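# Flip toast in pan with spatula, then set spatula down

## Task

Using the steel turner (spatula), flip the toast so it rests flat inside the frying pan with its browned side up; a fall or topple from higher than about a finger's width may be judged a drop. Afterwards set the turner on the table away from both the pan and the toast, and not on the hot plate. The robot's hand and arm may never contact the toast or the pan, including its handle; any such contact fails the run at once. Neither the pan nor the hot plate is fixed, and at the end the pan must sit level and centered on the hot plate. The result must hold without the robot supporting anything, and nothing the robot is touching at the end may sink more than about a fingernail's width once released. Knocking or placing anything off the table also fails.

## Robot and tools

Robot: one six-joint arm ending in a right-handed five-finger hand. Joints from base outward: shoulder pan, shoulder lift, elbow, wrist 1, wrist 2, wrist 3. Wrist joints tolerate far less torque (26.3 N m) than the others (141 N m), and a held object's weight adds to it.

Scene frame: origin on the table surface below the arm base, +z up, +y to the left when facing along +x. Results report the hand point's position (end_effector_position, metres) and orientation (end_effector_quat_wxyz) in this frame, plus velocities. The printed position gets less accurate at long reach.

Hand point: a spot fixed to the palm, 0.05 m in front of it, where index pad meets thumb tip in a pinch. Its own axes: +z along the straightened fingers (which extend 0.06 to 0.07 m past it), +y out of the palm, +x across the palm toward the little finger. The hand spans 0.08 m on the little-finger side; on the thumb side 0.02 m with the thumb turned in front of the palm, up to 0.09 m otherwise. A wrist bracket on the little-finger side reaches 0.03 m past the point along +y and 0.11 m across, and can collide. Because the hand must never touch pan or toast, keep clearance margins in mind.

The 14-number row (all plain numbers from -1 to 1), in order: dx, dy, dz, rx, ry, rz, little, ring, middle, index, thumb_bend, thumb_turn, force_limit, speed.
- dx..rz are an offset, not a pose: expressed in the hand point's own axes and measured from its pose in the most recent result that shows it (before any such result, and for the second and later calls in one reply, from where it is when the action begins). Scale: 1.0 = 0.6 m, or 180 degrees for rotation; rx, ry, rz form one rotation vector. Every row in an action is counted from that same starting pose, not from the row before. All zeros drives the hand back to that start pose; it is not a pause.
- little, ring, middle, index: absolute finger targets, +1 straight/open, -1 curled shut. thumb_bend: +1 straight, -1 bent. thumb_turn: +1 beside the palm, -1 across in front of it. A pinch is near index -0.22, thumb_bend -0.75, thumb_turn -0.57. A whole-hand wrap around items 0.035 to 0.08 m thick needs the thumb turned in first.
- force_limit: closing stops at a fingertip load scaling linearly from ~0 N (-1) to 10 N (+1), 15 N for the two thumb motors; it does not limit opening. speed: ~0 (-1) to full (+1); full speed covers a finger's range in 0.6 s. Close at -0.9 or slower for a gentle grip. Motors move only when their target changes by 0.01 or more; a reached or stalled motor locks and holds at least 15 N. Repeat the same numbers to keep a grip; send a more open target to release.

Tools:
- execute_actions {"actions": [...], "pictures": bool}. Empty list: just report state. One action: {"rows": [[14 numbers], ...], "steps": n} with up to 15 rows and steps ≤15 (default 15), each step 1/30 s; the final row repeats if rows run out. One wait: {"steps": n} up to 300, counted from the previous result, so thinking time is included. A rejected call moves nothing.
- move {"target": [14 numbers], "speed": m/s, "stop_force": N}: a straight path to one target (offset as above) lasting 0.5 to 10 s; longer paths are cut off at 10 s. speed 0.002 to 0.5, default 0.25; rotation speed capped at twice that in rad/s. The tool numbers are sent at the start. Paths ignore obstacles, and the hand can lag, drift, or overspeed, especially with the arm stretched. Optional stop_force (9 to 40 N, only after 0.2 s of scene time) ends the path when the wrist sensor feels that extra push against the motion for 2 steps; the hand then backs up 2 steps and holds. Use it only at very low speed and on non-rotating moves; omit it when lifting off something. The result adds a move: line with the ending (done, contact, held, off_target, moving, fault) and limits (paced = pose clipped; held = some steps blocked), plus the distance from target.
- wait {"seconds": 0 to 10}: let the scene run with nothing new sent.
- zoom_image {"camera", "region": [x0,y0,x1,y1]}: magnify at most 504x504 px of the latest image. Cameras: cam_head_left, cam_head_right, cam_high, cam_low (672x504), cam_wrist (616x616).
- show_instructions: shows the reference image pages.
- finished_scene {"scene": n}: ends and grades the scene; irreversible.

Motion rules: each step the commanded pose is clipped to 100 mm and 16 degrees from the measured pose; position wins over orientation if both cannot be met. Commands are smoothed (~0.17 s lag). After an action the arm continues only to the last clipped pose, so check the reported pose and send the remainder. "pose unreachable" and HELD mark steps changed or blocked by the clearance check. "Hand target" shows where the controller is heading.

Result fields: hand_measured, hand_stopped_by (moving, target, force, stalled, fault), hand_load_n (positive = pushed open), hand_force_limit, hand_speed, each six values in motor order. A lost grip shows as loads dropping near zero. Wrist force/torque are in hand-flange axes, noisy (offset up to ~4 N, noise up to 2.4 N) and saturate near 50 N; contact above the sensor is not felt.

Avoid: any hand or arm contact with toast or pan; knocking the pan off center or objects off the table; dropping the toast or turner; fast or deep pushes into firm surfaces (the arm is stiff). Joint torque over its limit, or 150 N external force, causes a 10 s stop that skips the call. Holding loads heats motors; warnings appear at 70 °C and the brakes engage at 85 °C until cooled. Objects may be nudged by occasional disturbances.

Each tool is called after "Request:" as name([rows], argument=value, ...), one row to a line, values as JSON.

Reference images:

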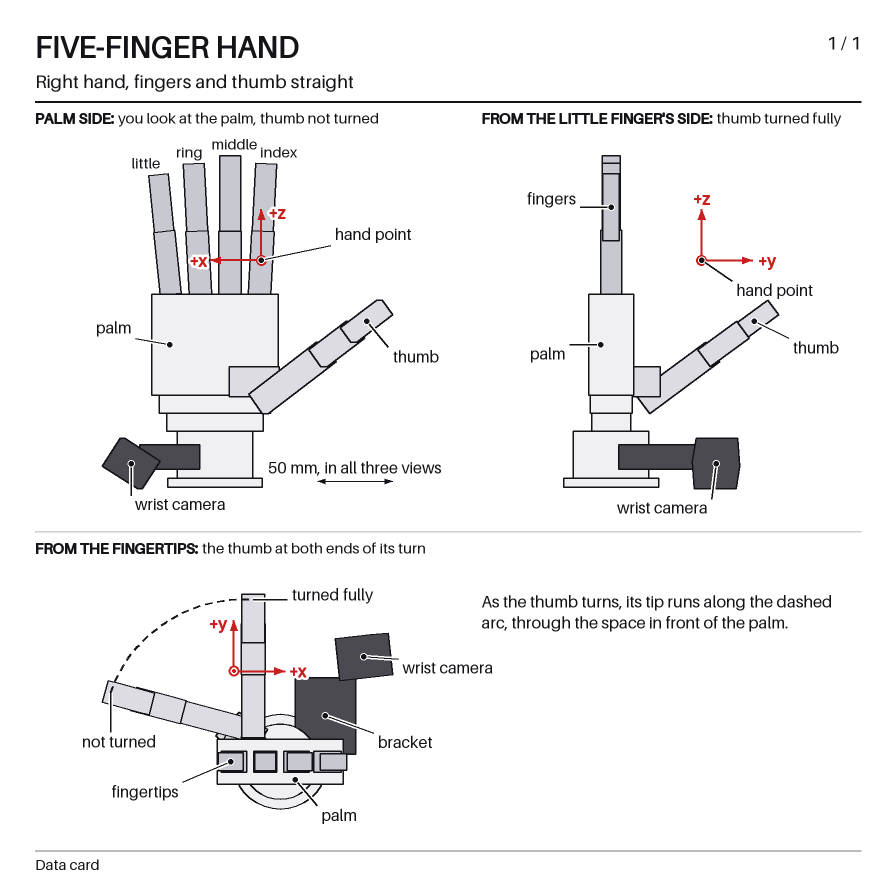

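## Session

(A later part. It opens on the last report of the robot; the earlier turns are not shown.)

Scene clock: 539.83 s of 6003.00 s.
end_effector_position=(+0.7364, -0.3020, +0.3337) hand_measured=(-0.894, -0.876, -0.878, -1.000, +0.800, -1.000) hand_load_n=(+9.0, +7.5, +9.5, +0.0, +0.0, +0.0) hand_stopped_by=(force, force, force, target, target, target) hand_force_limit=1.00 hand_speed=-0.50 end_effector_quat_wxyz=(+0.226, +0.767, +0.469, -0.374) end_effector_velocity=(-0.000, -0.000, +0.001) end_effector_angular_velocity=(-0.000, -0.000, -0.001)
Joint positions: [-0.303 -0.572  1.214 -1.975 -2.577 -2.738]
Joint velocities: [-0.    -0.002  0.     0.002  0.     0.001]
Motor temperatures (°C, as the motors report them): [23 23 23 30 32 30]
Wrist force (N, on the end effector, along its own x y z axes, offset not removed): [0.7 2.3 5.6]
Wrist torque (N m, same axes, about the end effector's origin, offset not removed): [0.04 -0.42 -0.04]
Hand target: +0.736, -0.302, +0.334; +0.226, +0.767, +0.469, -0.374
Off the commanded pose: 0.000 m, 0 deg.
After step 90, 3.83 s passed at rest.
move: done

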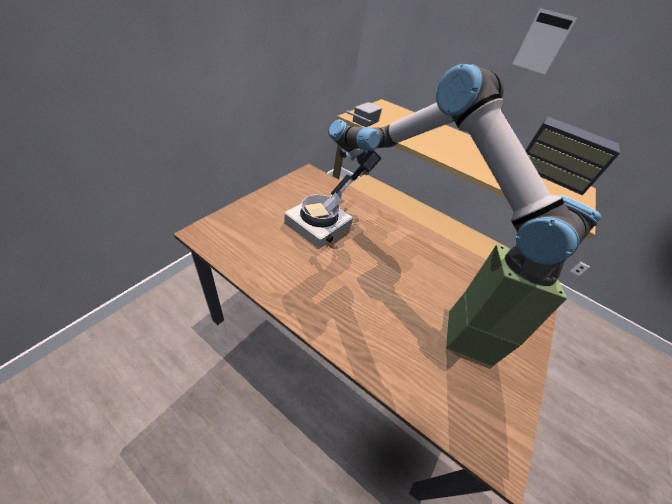

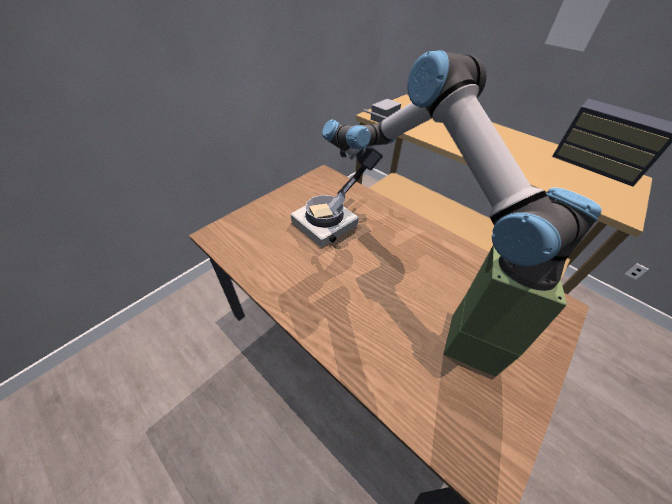

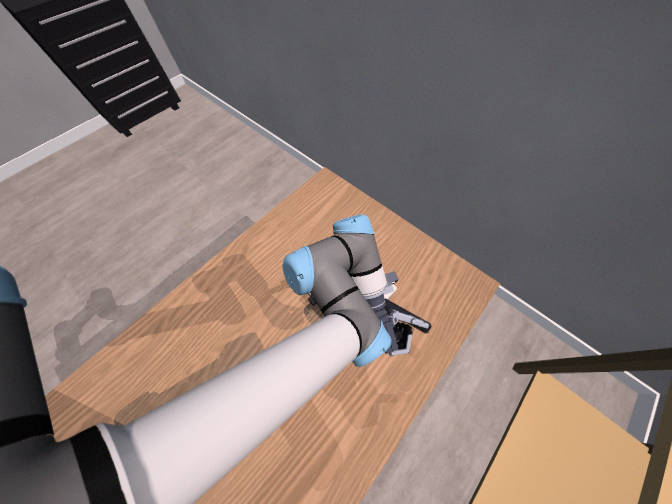

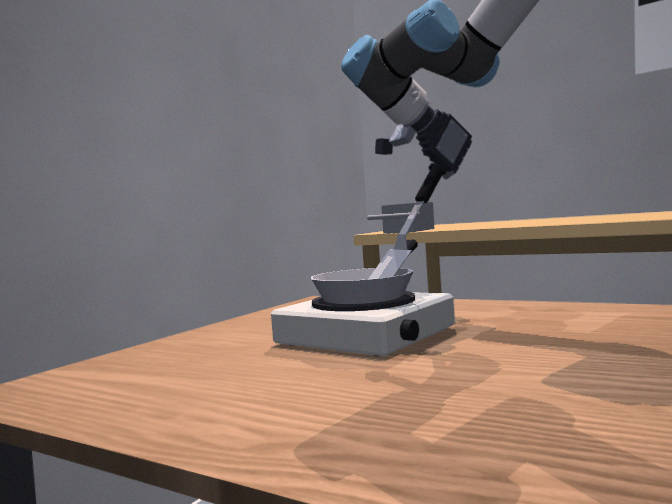

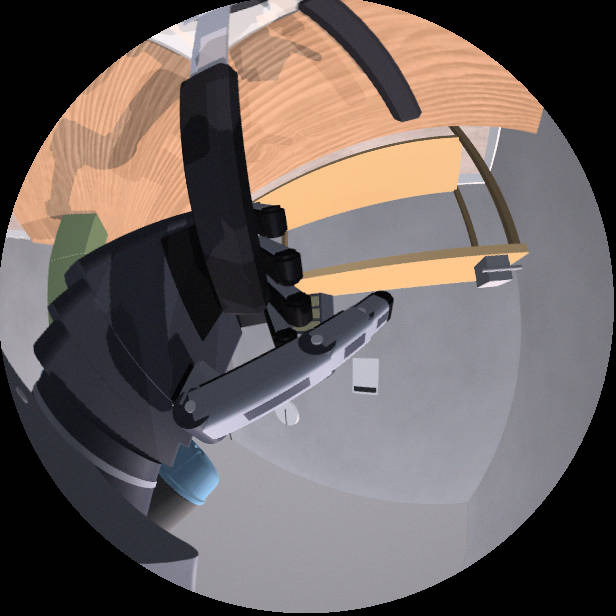

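Request:
move(target=[-0.0158,0,-0.0123,0,0,0,-1,-1,-1,-1,0.8,-1,1,-0.5], speed=0.008)

Request:
zoom_image(camera="cam_head_left", region=[285, 170, 355, 240])

Scene clock: 544.90 s of 6003.00 s.
end_effector_position=(+0.7364, -0.3021, +0.3455) hand_measured=(-0.894, -0.876, -0.878, -1.000, +0.800, -1.000) hand_load_n=(+9.0, +8.0, +9.5, +0.0, +0.0, +0.0) hand_stopped_by=(force, force, force, target, target, target) hand_force_limit=1.00 hand_speed=-0.50 end_effector_quat_wxyz=(+0.226, +0.767, +0.469, -0.374) end_effector_velocity=(+0.000, +0.001, +0.002) end_effector_angular_velocity=(+0.000, +0.000, +0.001)
Joint positions: [-0.301 -0.591  1.216 -1.956 -2.577 -2.734]
Joint velocities: [ 0.001 -0.003  0.001  0.003 -0.    -0.   ]
Motor temperatures (°C, as the motors report them): [23 23 23 30 32 30]
Wrist force (N, on the end effector, along its own x y z axes, offset not removed): [5.0 -2.4 5.5]
Wrist torque (N m, same axes, about the end effector's origin, offset not removed): [-0.59 -1.05 0.14]
Hand target: +0.736, -0.302, +0.346; +0.226, +0.767, +0.469, -0.374
Off the commanded pose: 0.000 m, 0 deg.
After step 90, 0.37 s passed at rest.
move: done

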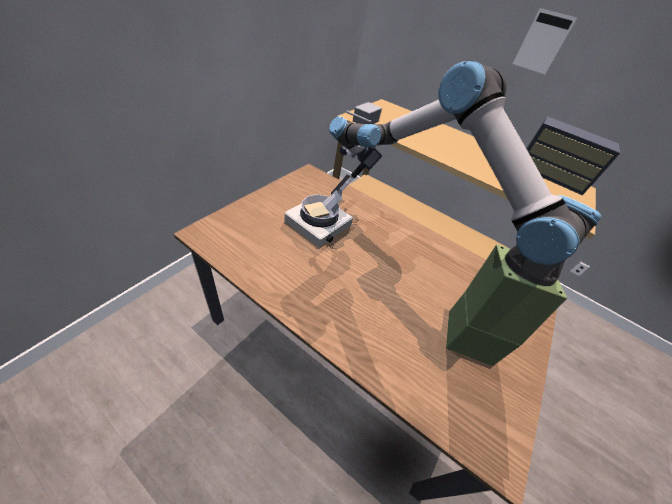

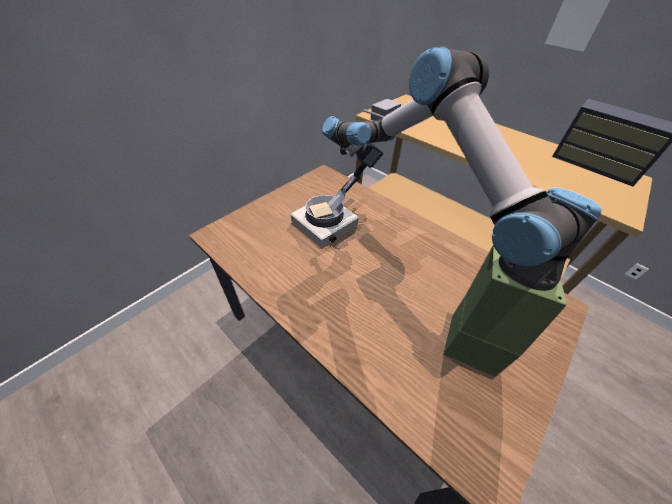

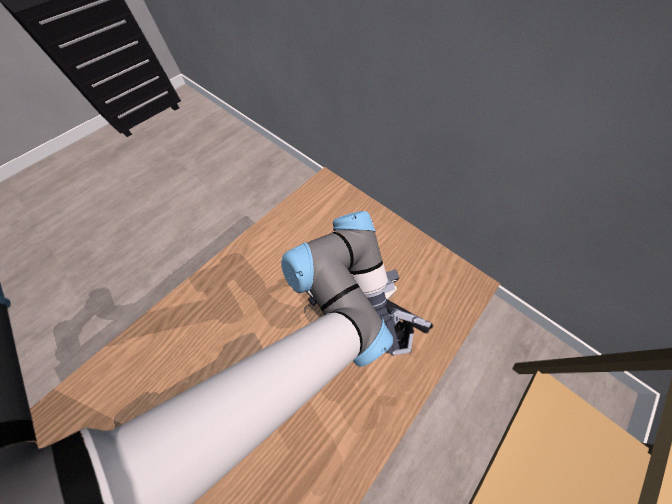

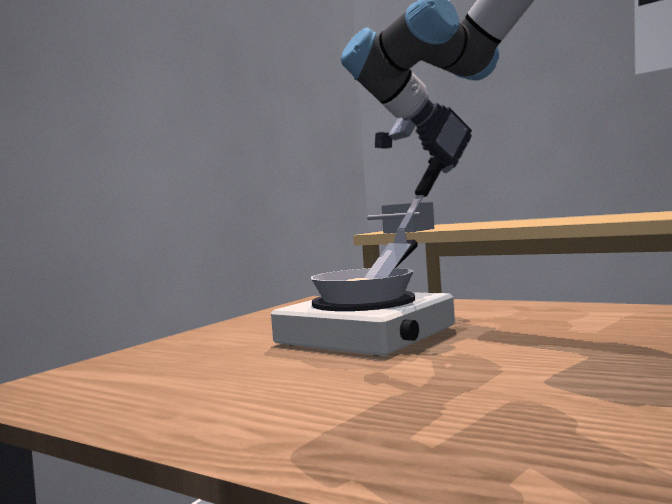

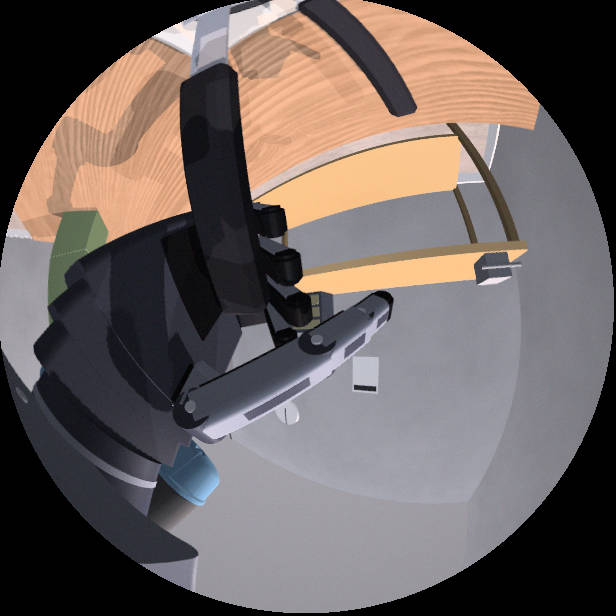

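Region (285, 170, 355, 240) of cam_head_left's 672x504 image, scaled by 7.200, with more detail than that image has.

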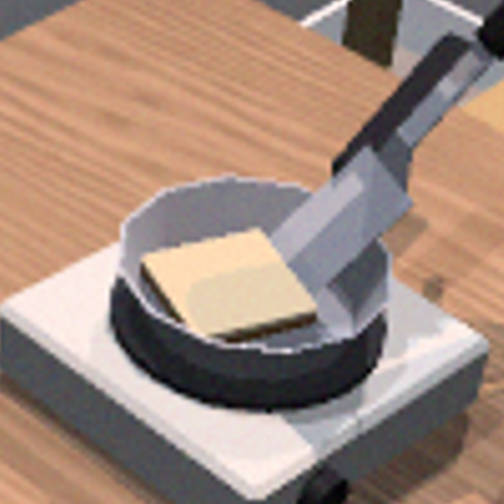

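Request:
move(target=[-0.008,0,-0.0168,0,0,0,-1,-1,-1,-1,0.8,-1,1,-0.5], speed=0.008)

Request:
zoom_image(camera="cam_head_left", region=[285, 170, 355, 240])

Request:
zoom_image(camera="cam_low", region=[300, 210, 430, 320])

Scene clock: 551.50 s of 6003.00 s.
end_effector_position=(+0.7387, -0.2978, +0.3554) hand_measured=(-0.894, -0.876, -0.878, -1.000, +0.800, -1.000) hand_load_n=(+9.0, +7.5, +9.0, +0.0, +0.0, +0.0) hand_stopped_by=(force, force, force, target, target, target) hand_force_limit=1.00 hand_speed=-0.50 end_effector_quat_wxyz=(+0.226, +0.767, +0.469, -0.374) end_effector_velocity=(+0.000, +0.001, +0.001) end_effector_angular_velocity=(+0.001, +0.000, -0.000)
Joint positions: [-0.293 -0.602  1.208 -1.924 -2.575 -2.72 ]
Joint velocities: [ 0.001 -0.002 -0.002  0.006  0.002  0.002]
Motor temperatures (°C, as the motors report them): [23 23 23 30 32 30]
Wrist force (N, on the end effector, along its own x y z axes, offset not removed): [-0.2 2.0 7.7]
Wrist torque (N m, same axes, about the end effector's origin, offset not removed): [-0.06 -0.53 -0.14]
Hand target: +0.739, -0.298, +0.356; +0.226, +0.767, +0.469, -0.374
Off the commanded pose: 0.000 m, 0 deg.
After step 90, 2.00 s passed at rest.
move: done

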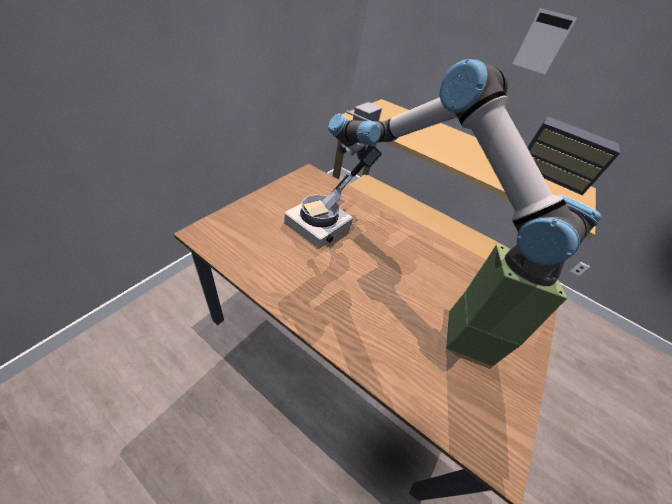

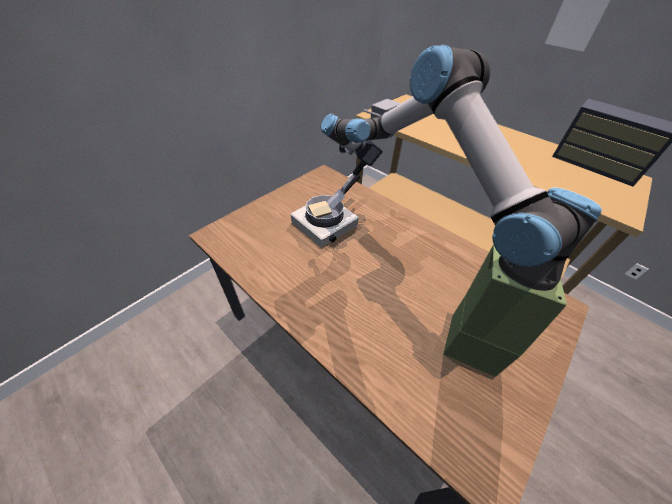

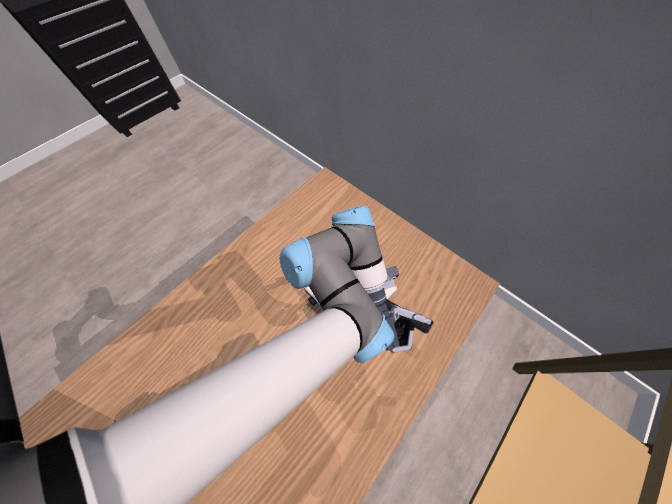

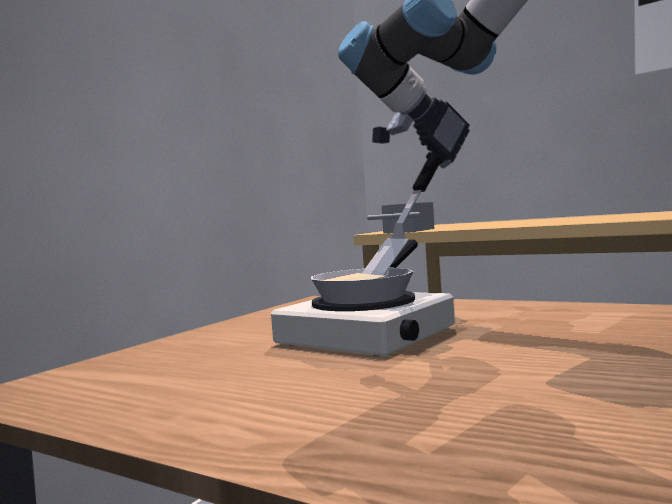

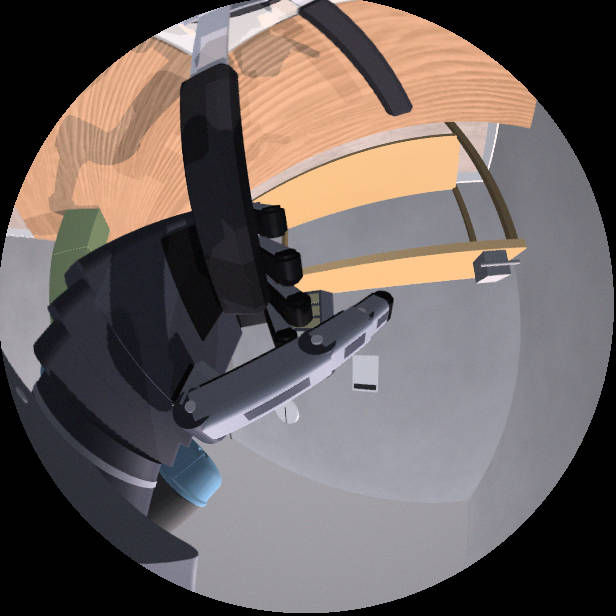

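Region (285, 170, 355, 240) of cam_head_left's 672x504 image, scaled by 7.200, with more detail than that image has.

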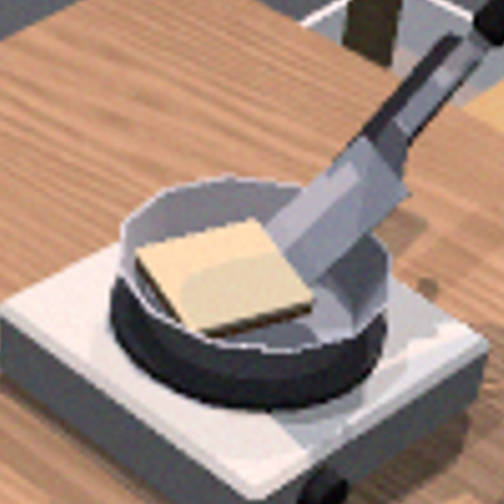

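Region (300, 210, 430, 320) of cam_low's 672x504 image, scaled by 3.877, with more detail than that image has; it fills the top 426 rows of this view, and the rest is white.

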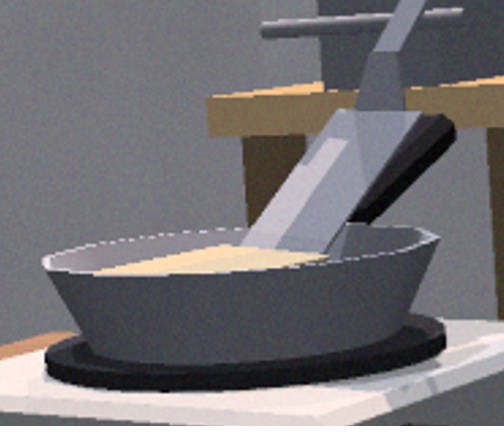

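Request:
move(target=[-0.0173,0,-0.005,0,0,0,-1,-1,-1,-1,0.8,-1,1,-0.5], speed=0.006)

Request:
zoom_image(camera="cam_head_left", region=[285, 170, 355, 240])

Request:
zoom_image(camera="cam_low", region=[300, 210, 430, 320])

Scene clock: 565.93 s of 6003.00 s.
end_effector_position=(+0.7369, -0.3013, +0.3652) hand_measured=(-0.894, -0.876, -0.878, -1.000, +0.800, -1.000) hand_load_n=(+9.0, +7.5, +9.0, +0.0, +0.0, +0.0) hand_stopped_by=(force, force, force, target, target, target) hand_force_limit=1.00 hand_speed=-0.50 end_effector_quat_wxyz=(+0.226, +0.767, +0.469, -0.374) end_effector_velocity=(-0.000, -0.000, +0.001) end_effector_angular_velocity=(+0.001, +0.000, +0.000)
Joint positions: [-0.297 -0.62   1.217 -1.919 -2.576 -2.726]
Joint velocities: [-0.    -0.002  0.001  0.001  0.    -0.001]
Motor temperatures (°C, as the motors report them): [23 23 23 30 32 30]
Wrist force (N, on the end effector, along its own x y z axes, offset not removed): [-0.7 -1.2 2.0]
Wrist torque (N m, same axes, about the end effector's origin, offset not removed): [-0.22 0.10 -0.14]
Hand target: +0.737, -0.301, +0.365; +0.226, +0.767, +0.469, -0.374
Off the commanded pose: 0.000 m, 0 deg.
After step 90, 9.43 s passed at rest.
move: done

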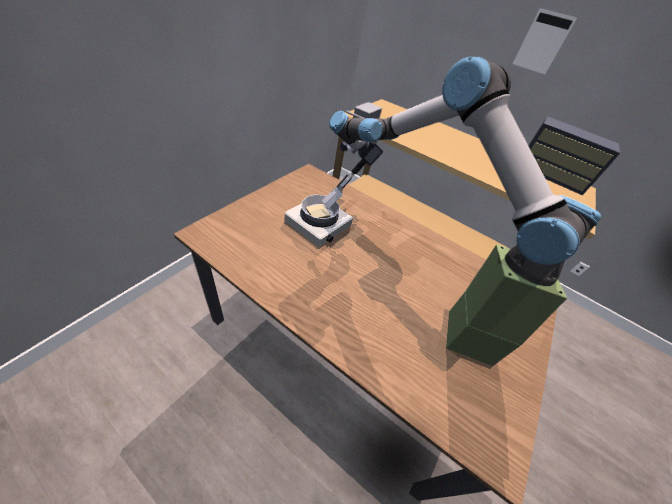

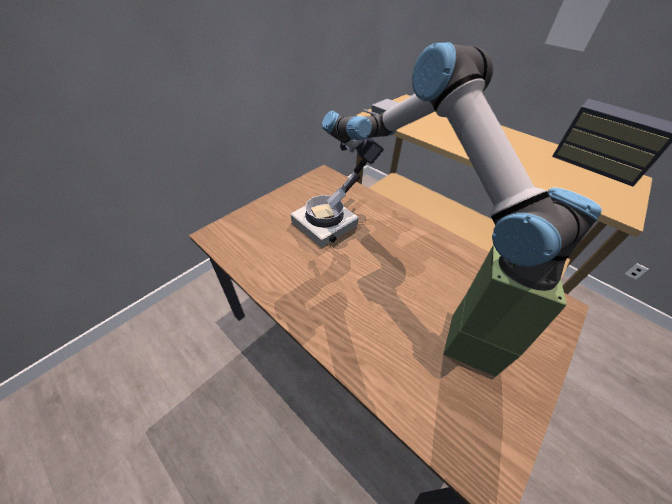

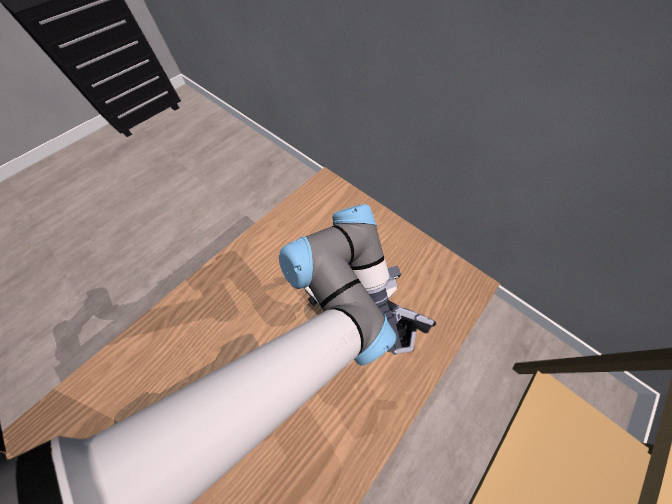

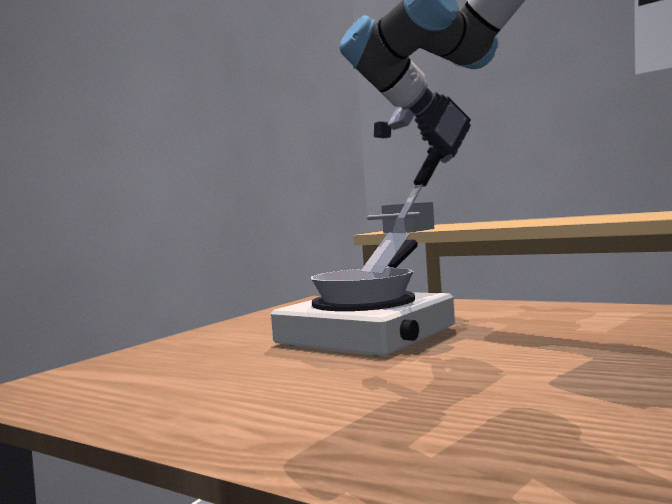

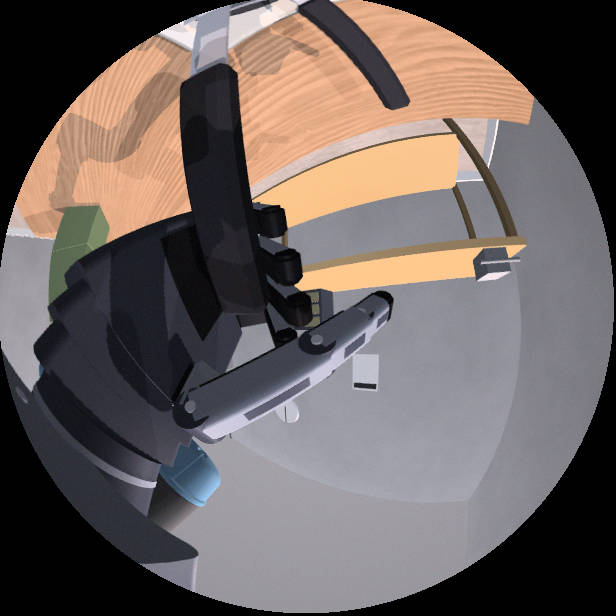

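Region (285, 170, 355, 240) of cam_head_left's 672x504 image, scaled by 7.200, with more detail than that image has.

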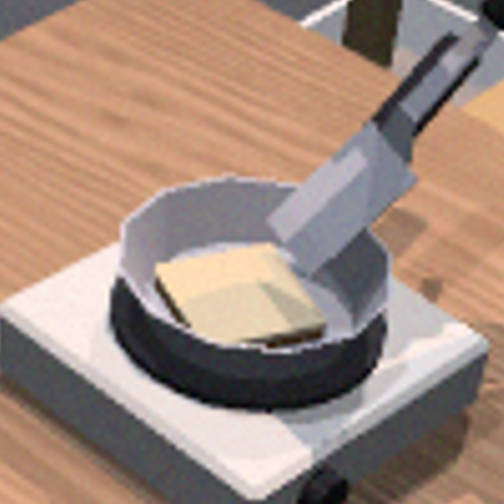

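Region (300, 210, 430, 320) of cam_low's 672x504 image, scaled by 3.877, with more detail than that image has; it fills the top 426 rows of this view, and the rest is white.

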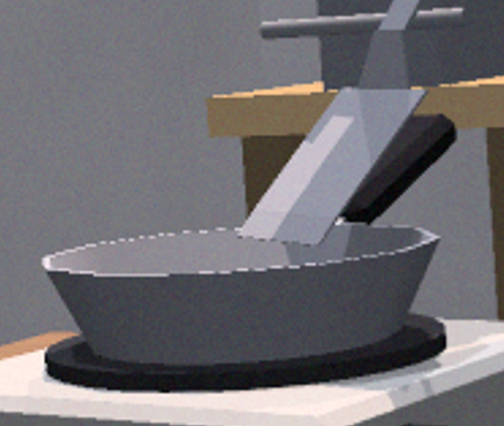

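Request:
move(target=[-0.0002,0,0.0273,0,0,0,-1,-1,-1,-1,0.8,-1,1,-0.5], speed=0.03)

Request:
move(target=[0.0374,0,0.0293,0,0,0,-1,-1,-1,-1,0.8,-1,1,-0.5], speed=0.012, stop_force=9)

Request:
zoom_image(camera="cam_head_left", region=[285, 170, 355, 240])

Scene clock: 578.40 s of 6003.00 s.
end_effector_position=(+0.7310, -0.3127, +0.3553) hand_measured=(-0.894, -0.876, -0.878, -1.000, +0.800, -1.000) hand_load_n=(+9.0, +7.5, +9.0, +0.0, +0.0, +0.0) hand_stopped_by=(force, force, force, target, target, target) hand_force_limit=1.00 hand_speed=-0.50 end_effector_quat_wxyz=(+0.226, +0.767, +0.469, -0.374) end_effector_velocity=(-0.001, -0.002, -0.001) end_effector_angular_velocity=(+0.000, -0.000, +0.000)
Joint positions: [-0.315 -0.615  1.239 -1.974 -2.58  -2.758]
Joint velocities: [-0.003  0.     0.004 -0.009 -0.    -0.006]
Motor temperatures (°C, as the motors report them): [23 23 23 30 32 30]
Wrist force (N, on the end effector, along its own x y z axes, offset not removed): [-0.1 1.0 1.6]
Wrist torque (N m, same axes, about the end effector's origin, offset not removed): [0.08 0.06 -0.15]
Hand target: +0.731, -0.313, +0.355; +0.226, +0.767, +0.469, -0.374
Off the commanded pose: 0.000 m, 0 deg.
After step 90, 8.57 s passed at rest.
move: done

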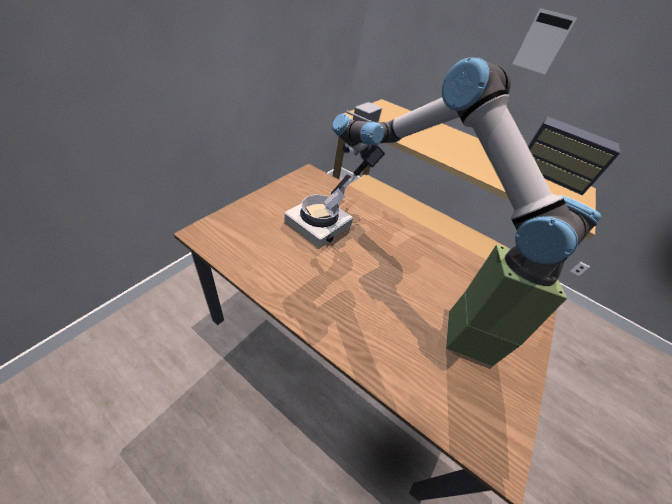

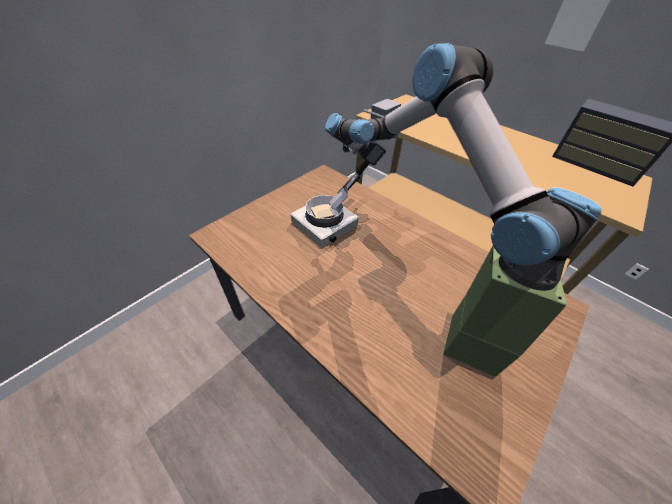

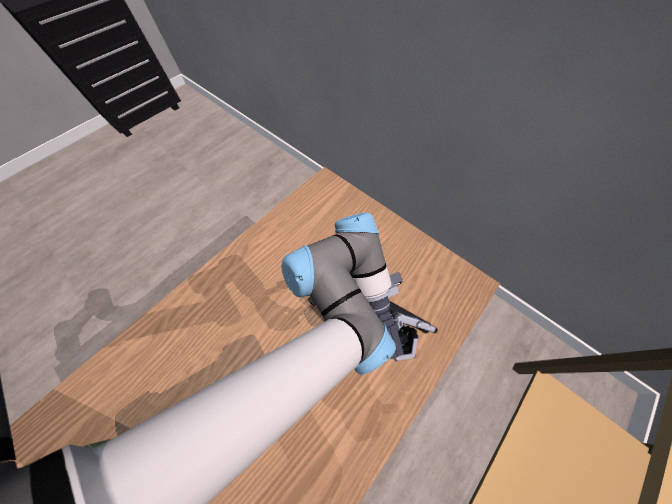

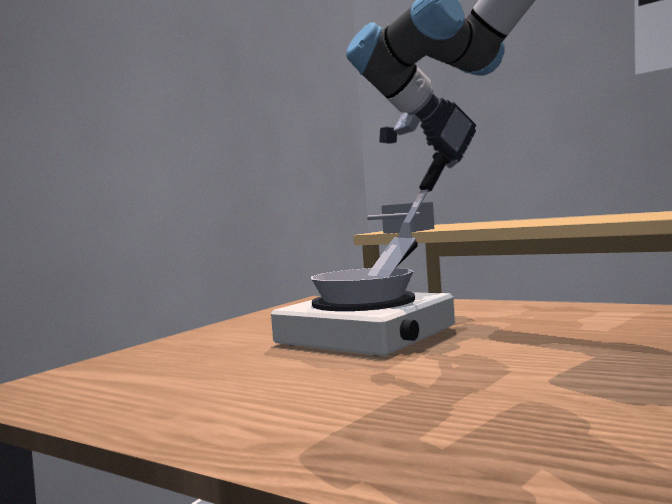

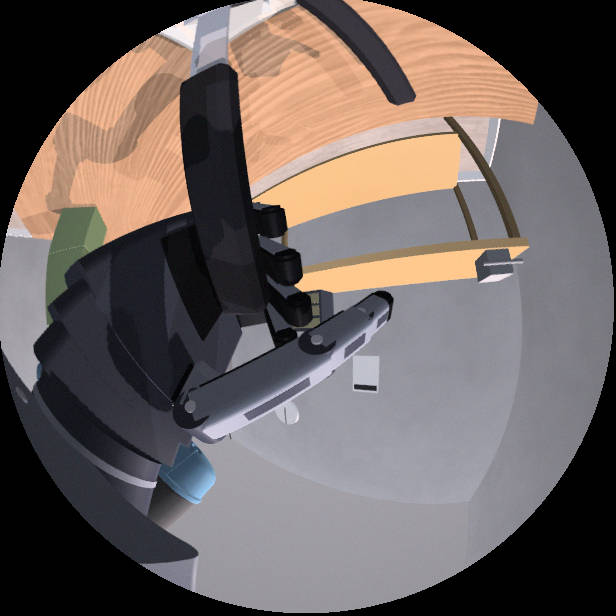

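Scene clock: 581.00 s of 6003.00 s.
end_effector_position=(+0.7309, -0.3125, +0.3272) hand_measured=(-0.894, -0.876, -0.878, -1.000, +0.800, -1.000) hand_load_n=(+9.0, +7.5, +9.0, +0.0, +0.0, +0.0) hand_stopped_by=(force, force, force, target, target, target) hand_force_limit=1.00 hand_speed=-0.50 end_effector_quat_wxyz=(+0.226, +0.767, +0.469, -0.374) end_effector_velocity=(-0.000, -0.000, -0.003) end_effector_angular_velocity=(-0.001, -0.000, -0.000)
Joint positions: [-0.32  -0.569  1.234 -2.022 -2.581 -2.767]
Joint velocities: [-0.001  0.005 -0.001 -0.005 -0.001 -0.001]
Motor temperatures (°C, as the motors report them): [23 23 23 30 32 30]
Wrist force (N, on the end effector, along its own x y z axes, offset not removed): [0.3 0.7 4.8]
Wrist torque (N m, same axes, about the end effector's origin, offset not removed): [-0.27 -0.21 -0.05]
Hand target: +0.731, -0.313, +0.327; +0.226, +0.767, +0.469, -0.374
Off the commanded pose: 0.000 m, 0 deg.
move: done

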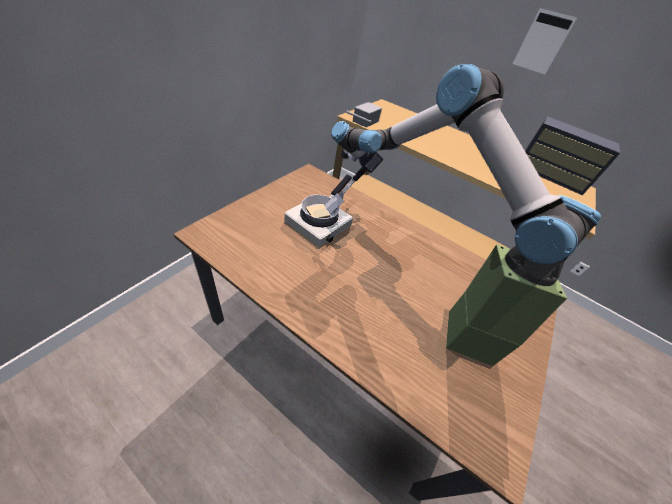

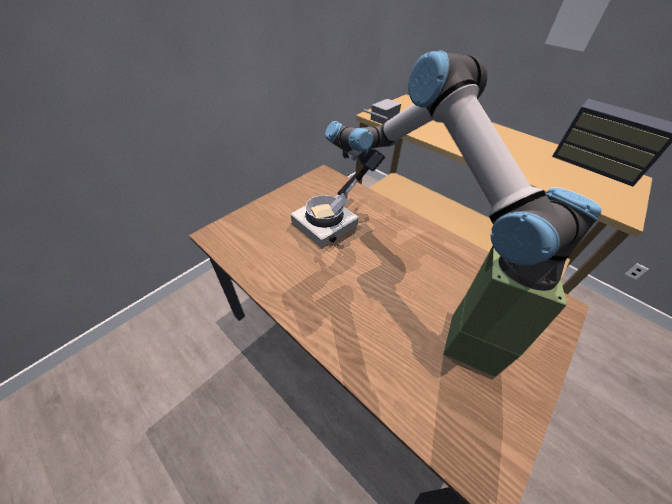

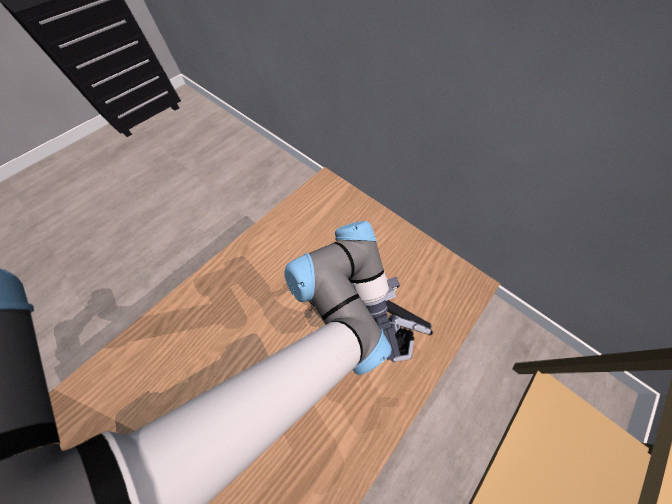

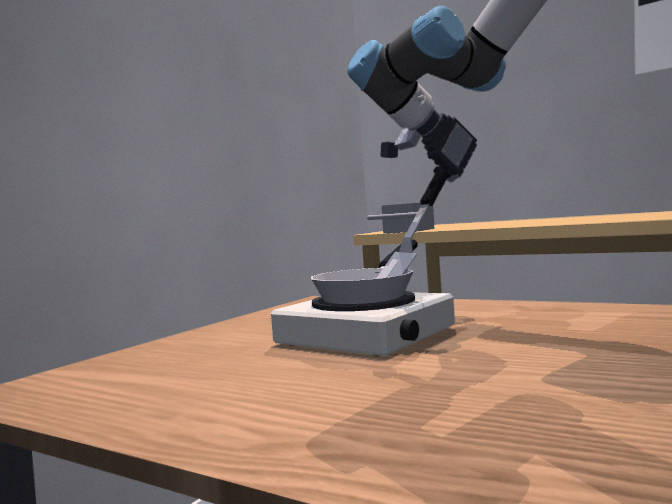

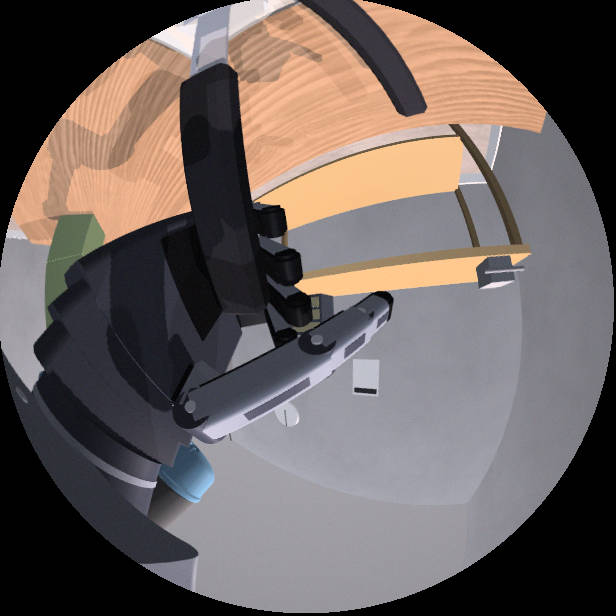

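Region (285, 170, 355, 240) of cam_head_left's 672x504 image, scaled by 7.200, with more detail than that image has.

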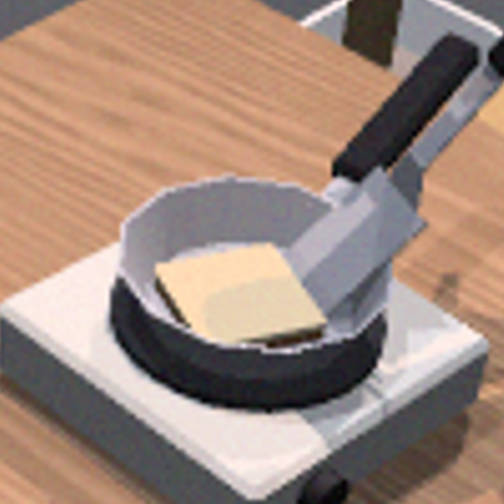

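Request:
move(target=[0.0053,0.018,0.0042,0.0086,0,-0.011,-1,-1,-1,-1,0.8,-1,1,-0.5], speed=0.01)

Scene clock: 593.80 s of 6003.00 s.
end_effector_position=(+0.7404, -0.3174, +0.3231) hand_measured=(-0.894, -0.876, -0.878, -1.000, +0.800, -1.000) hand_load_n=(+7.0, +7.5, +9.5, +0.0, +0.0, +0.0) hand_stopped_by=(force, force, force, target, target, target) hand_force_limit=1.00 hand_speed=-0.50 end_effector_quat_wxyz=(+0.210, +0.762, +0.477, -0.384) end_effector_velocity=(+0.001, -0.001, -0.000) end_effector_angular_velocity=(+0.000, +0.006, +0.000)
Joint positions: [-0.324 -0.542  1.163 -1.938 -2.572 -2.77 ]
Joint velocities: [-0.001  0.004 -0.009  0.011 -0.001  0.   ]
Motor temperatures (°C, as the motors report them): [23 23 23 30 32 30]
Wrist force (N, on the end effector, along its own x y z axes, offset not removed): [-8.4 0.7 2.6]
Wrist torque (N m, same axes, about the end effector's origin, offset not removed): [-0.19 1.34 -0.39]
Hand target: +0.740, -0.317, +0.323; +0.209, +0.762, +0.477, -0.385
Off the commanded pose: 0.000 m, 0 deg.
After step 90, 7.40 s passed at rest.
move: done

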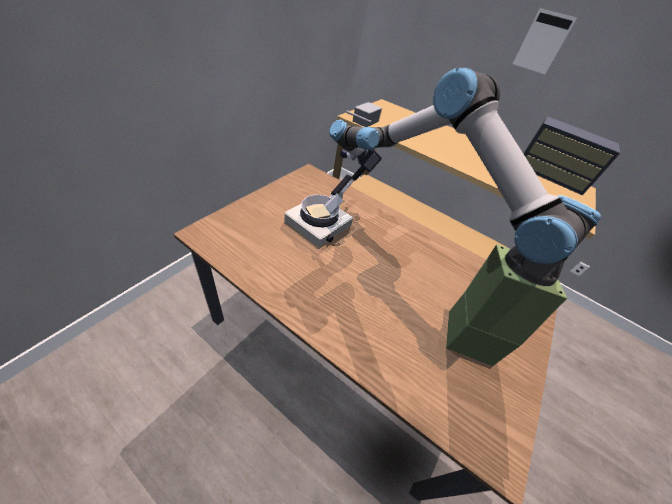

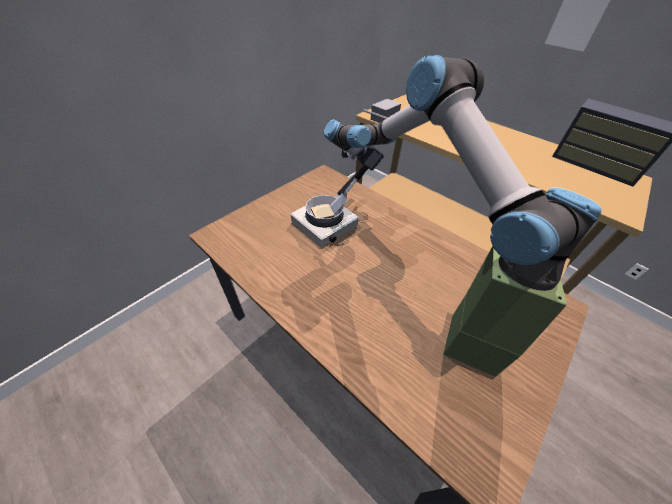

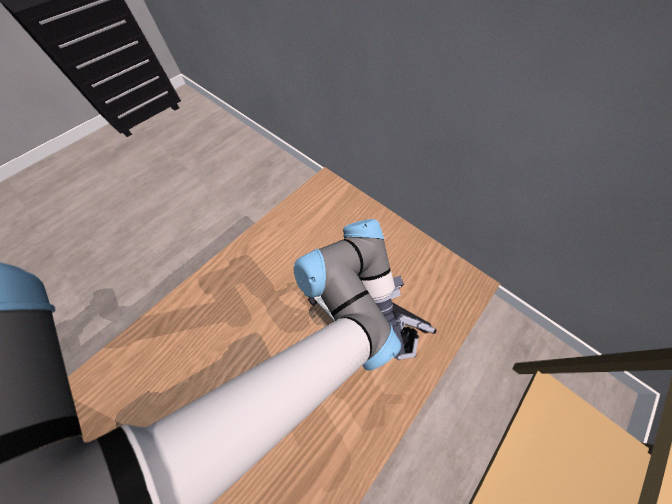

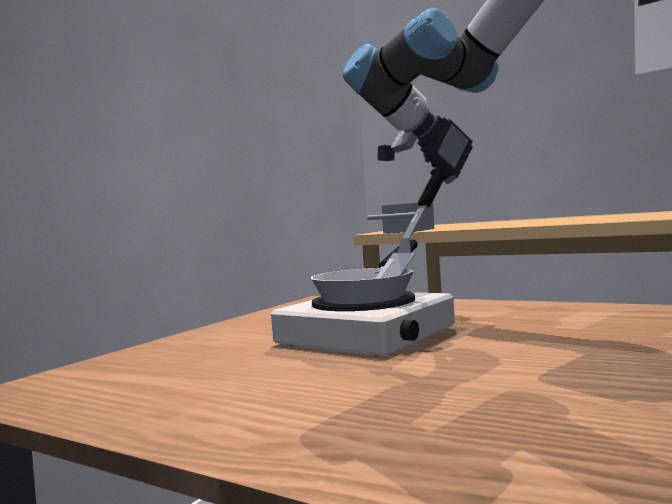

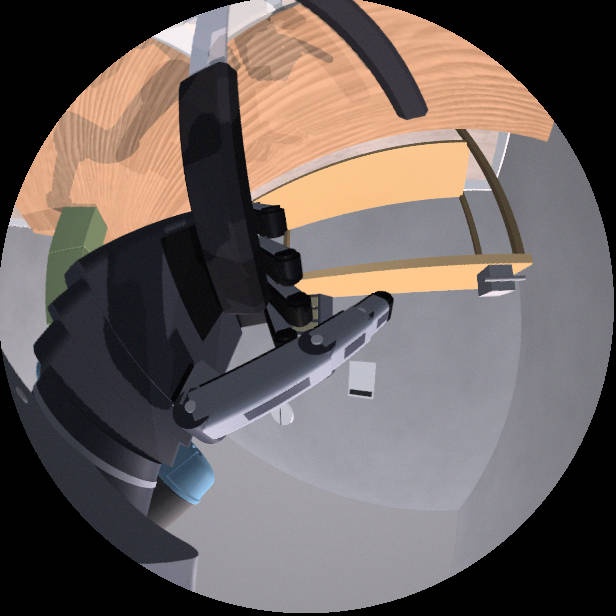

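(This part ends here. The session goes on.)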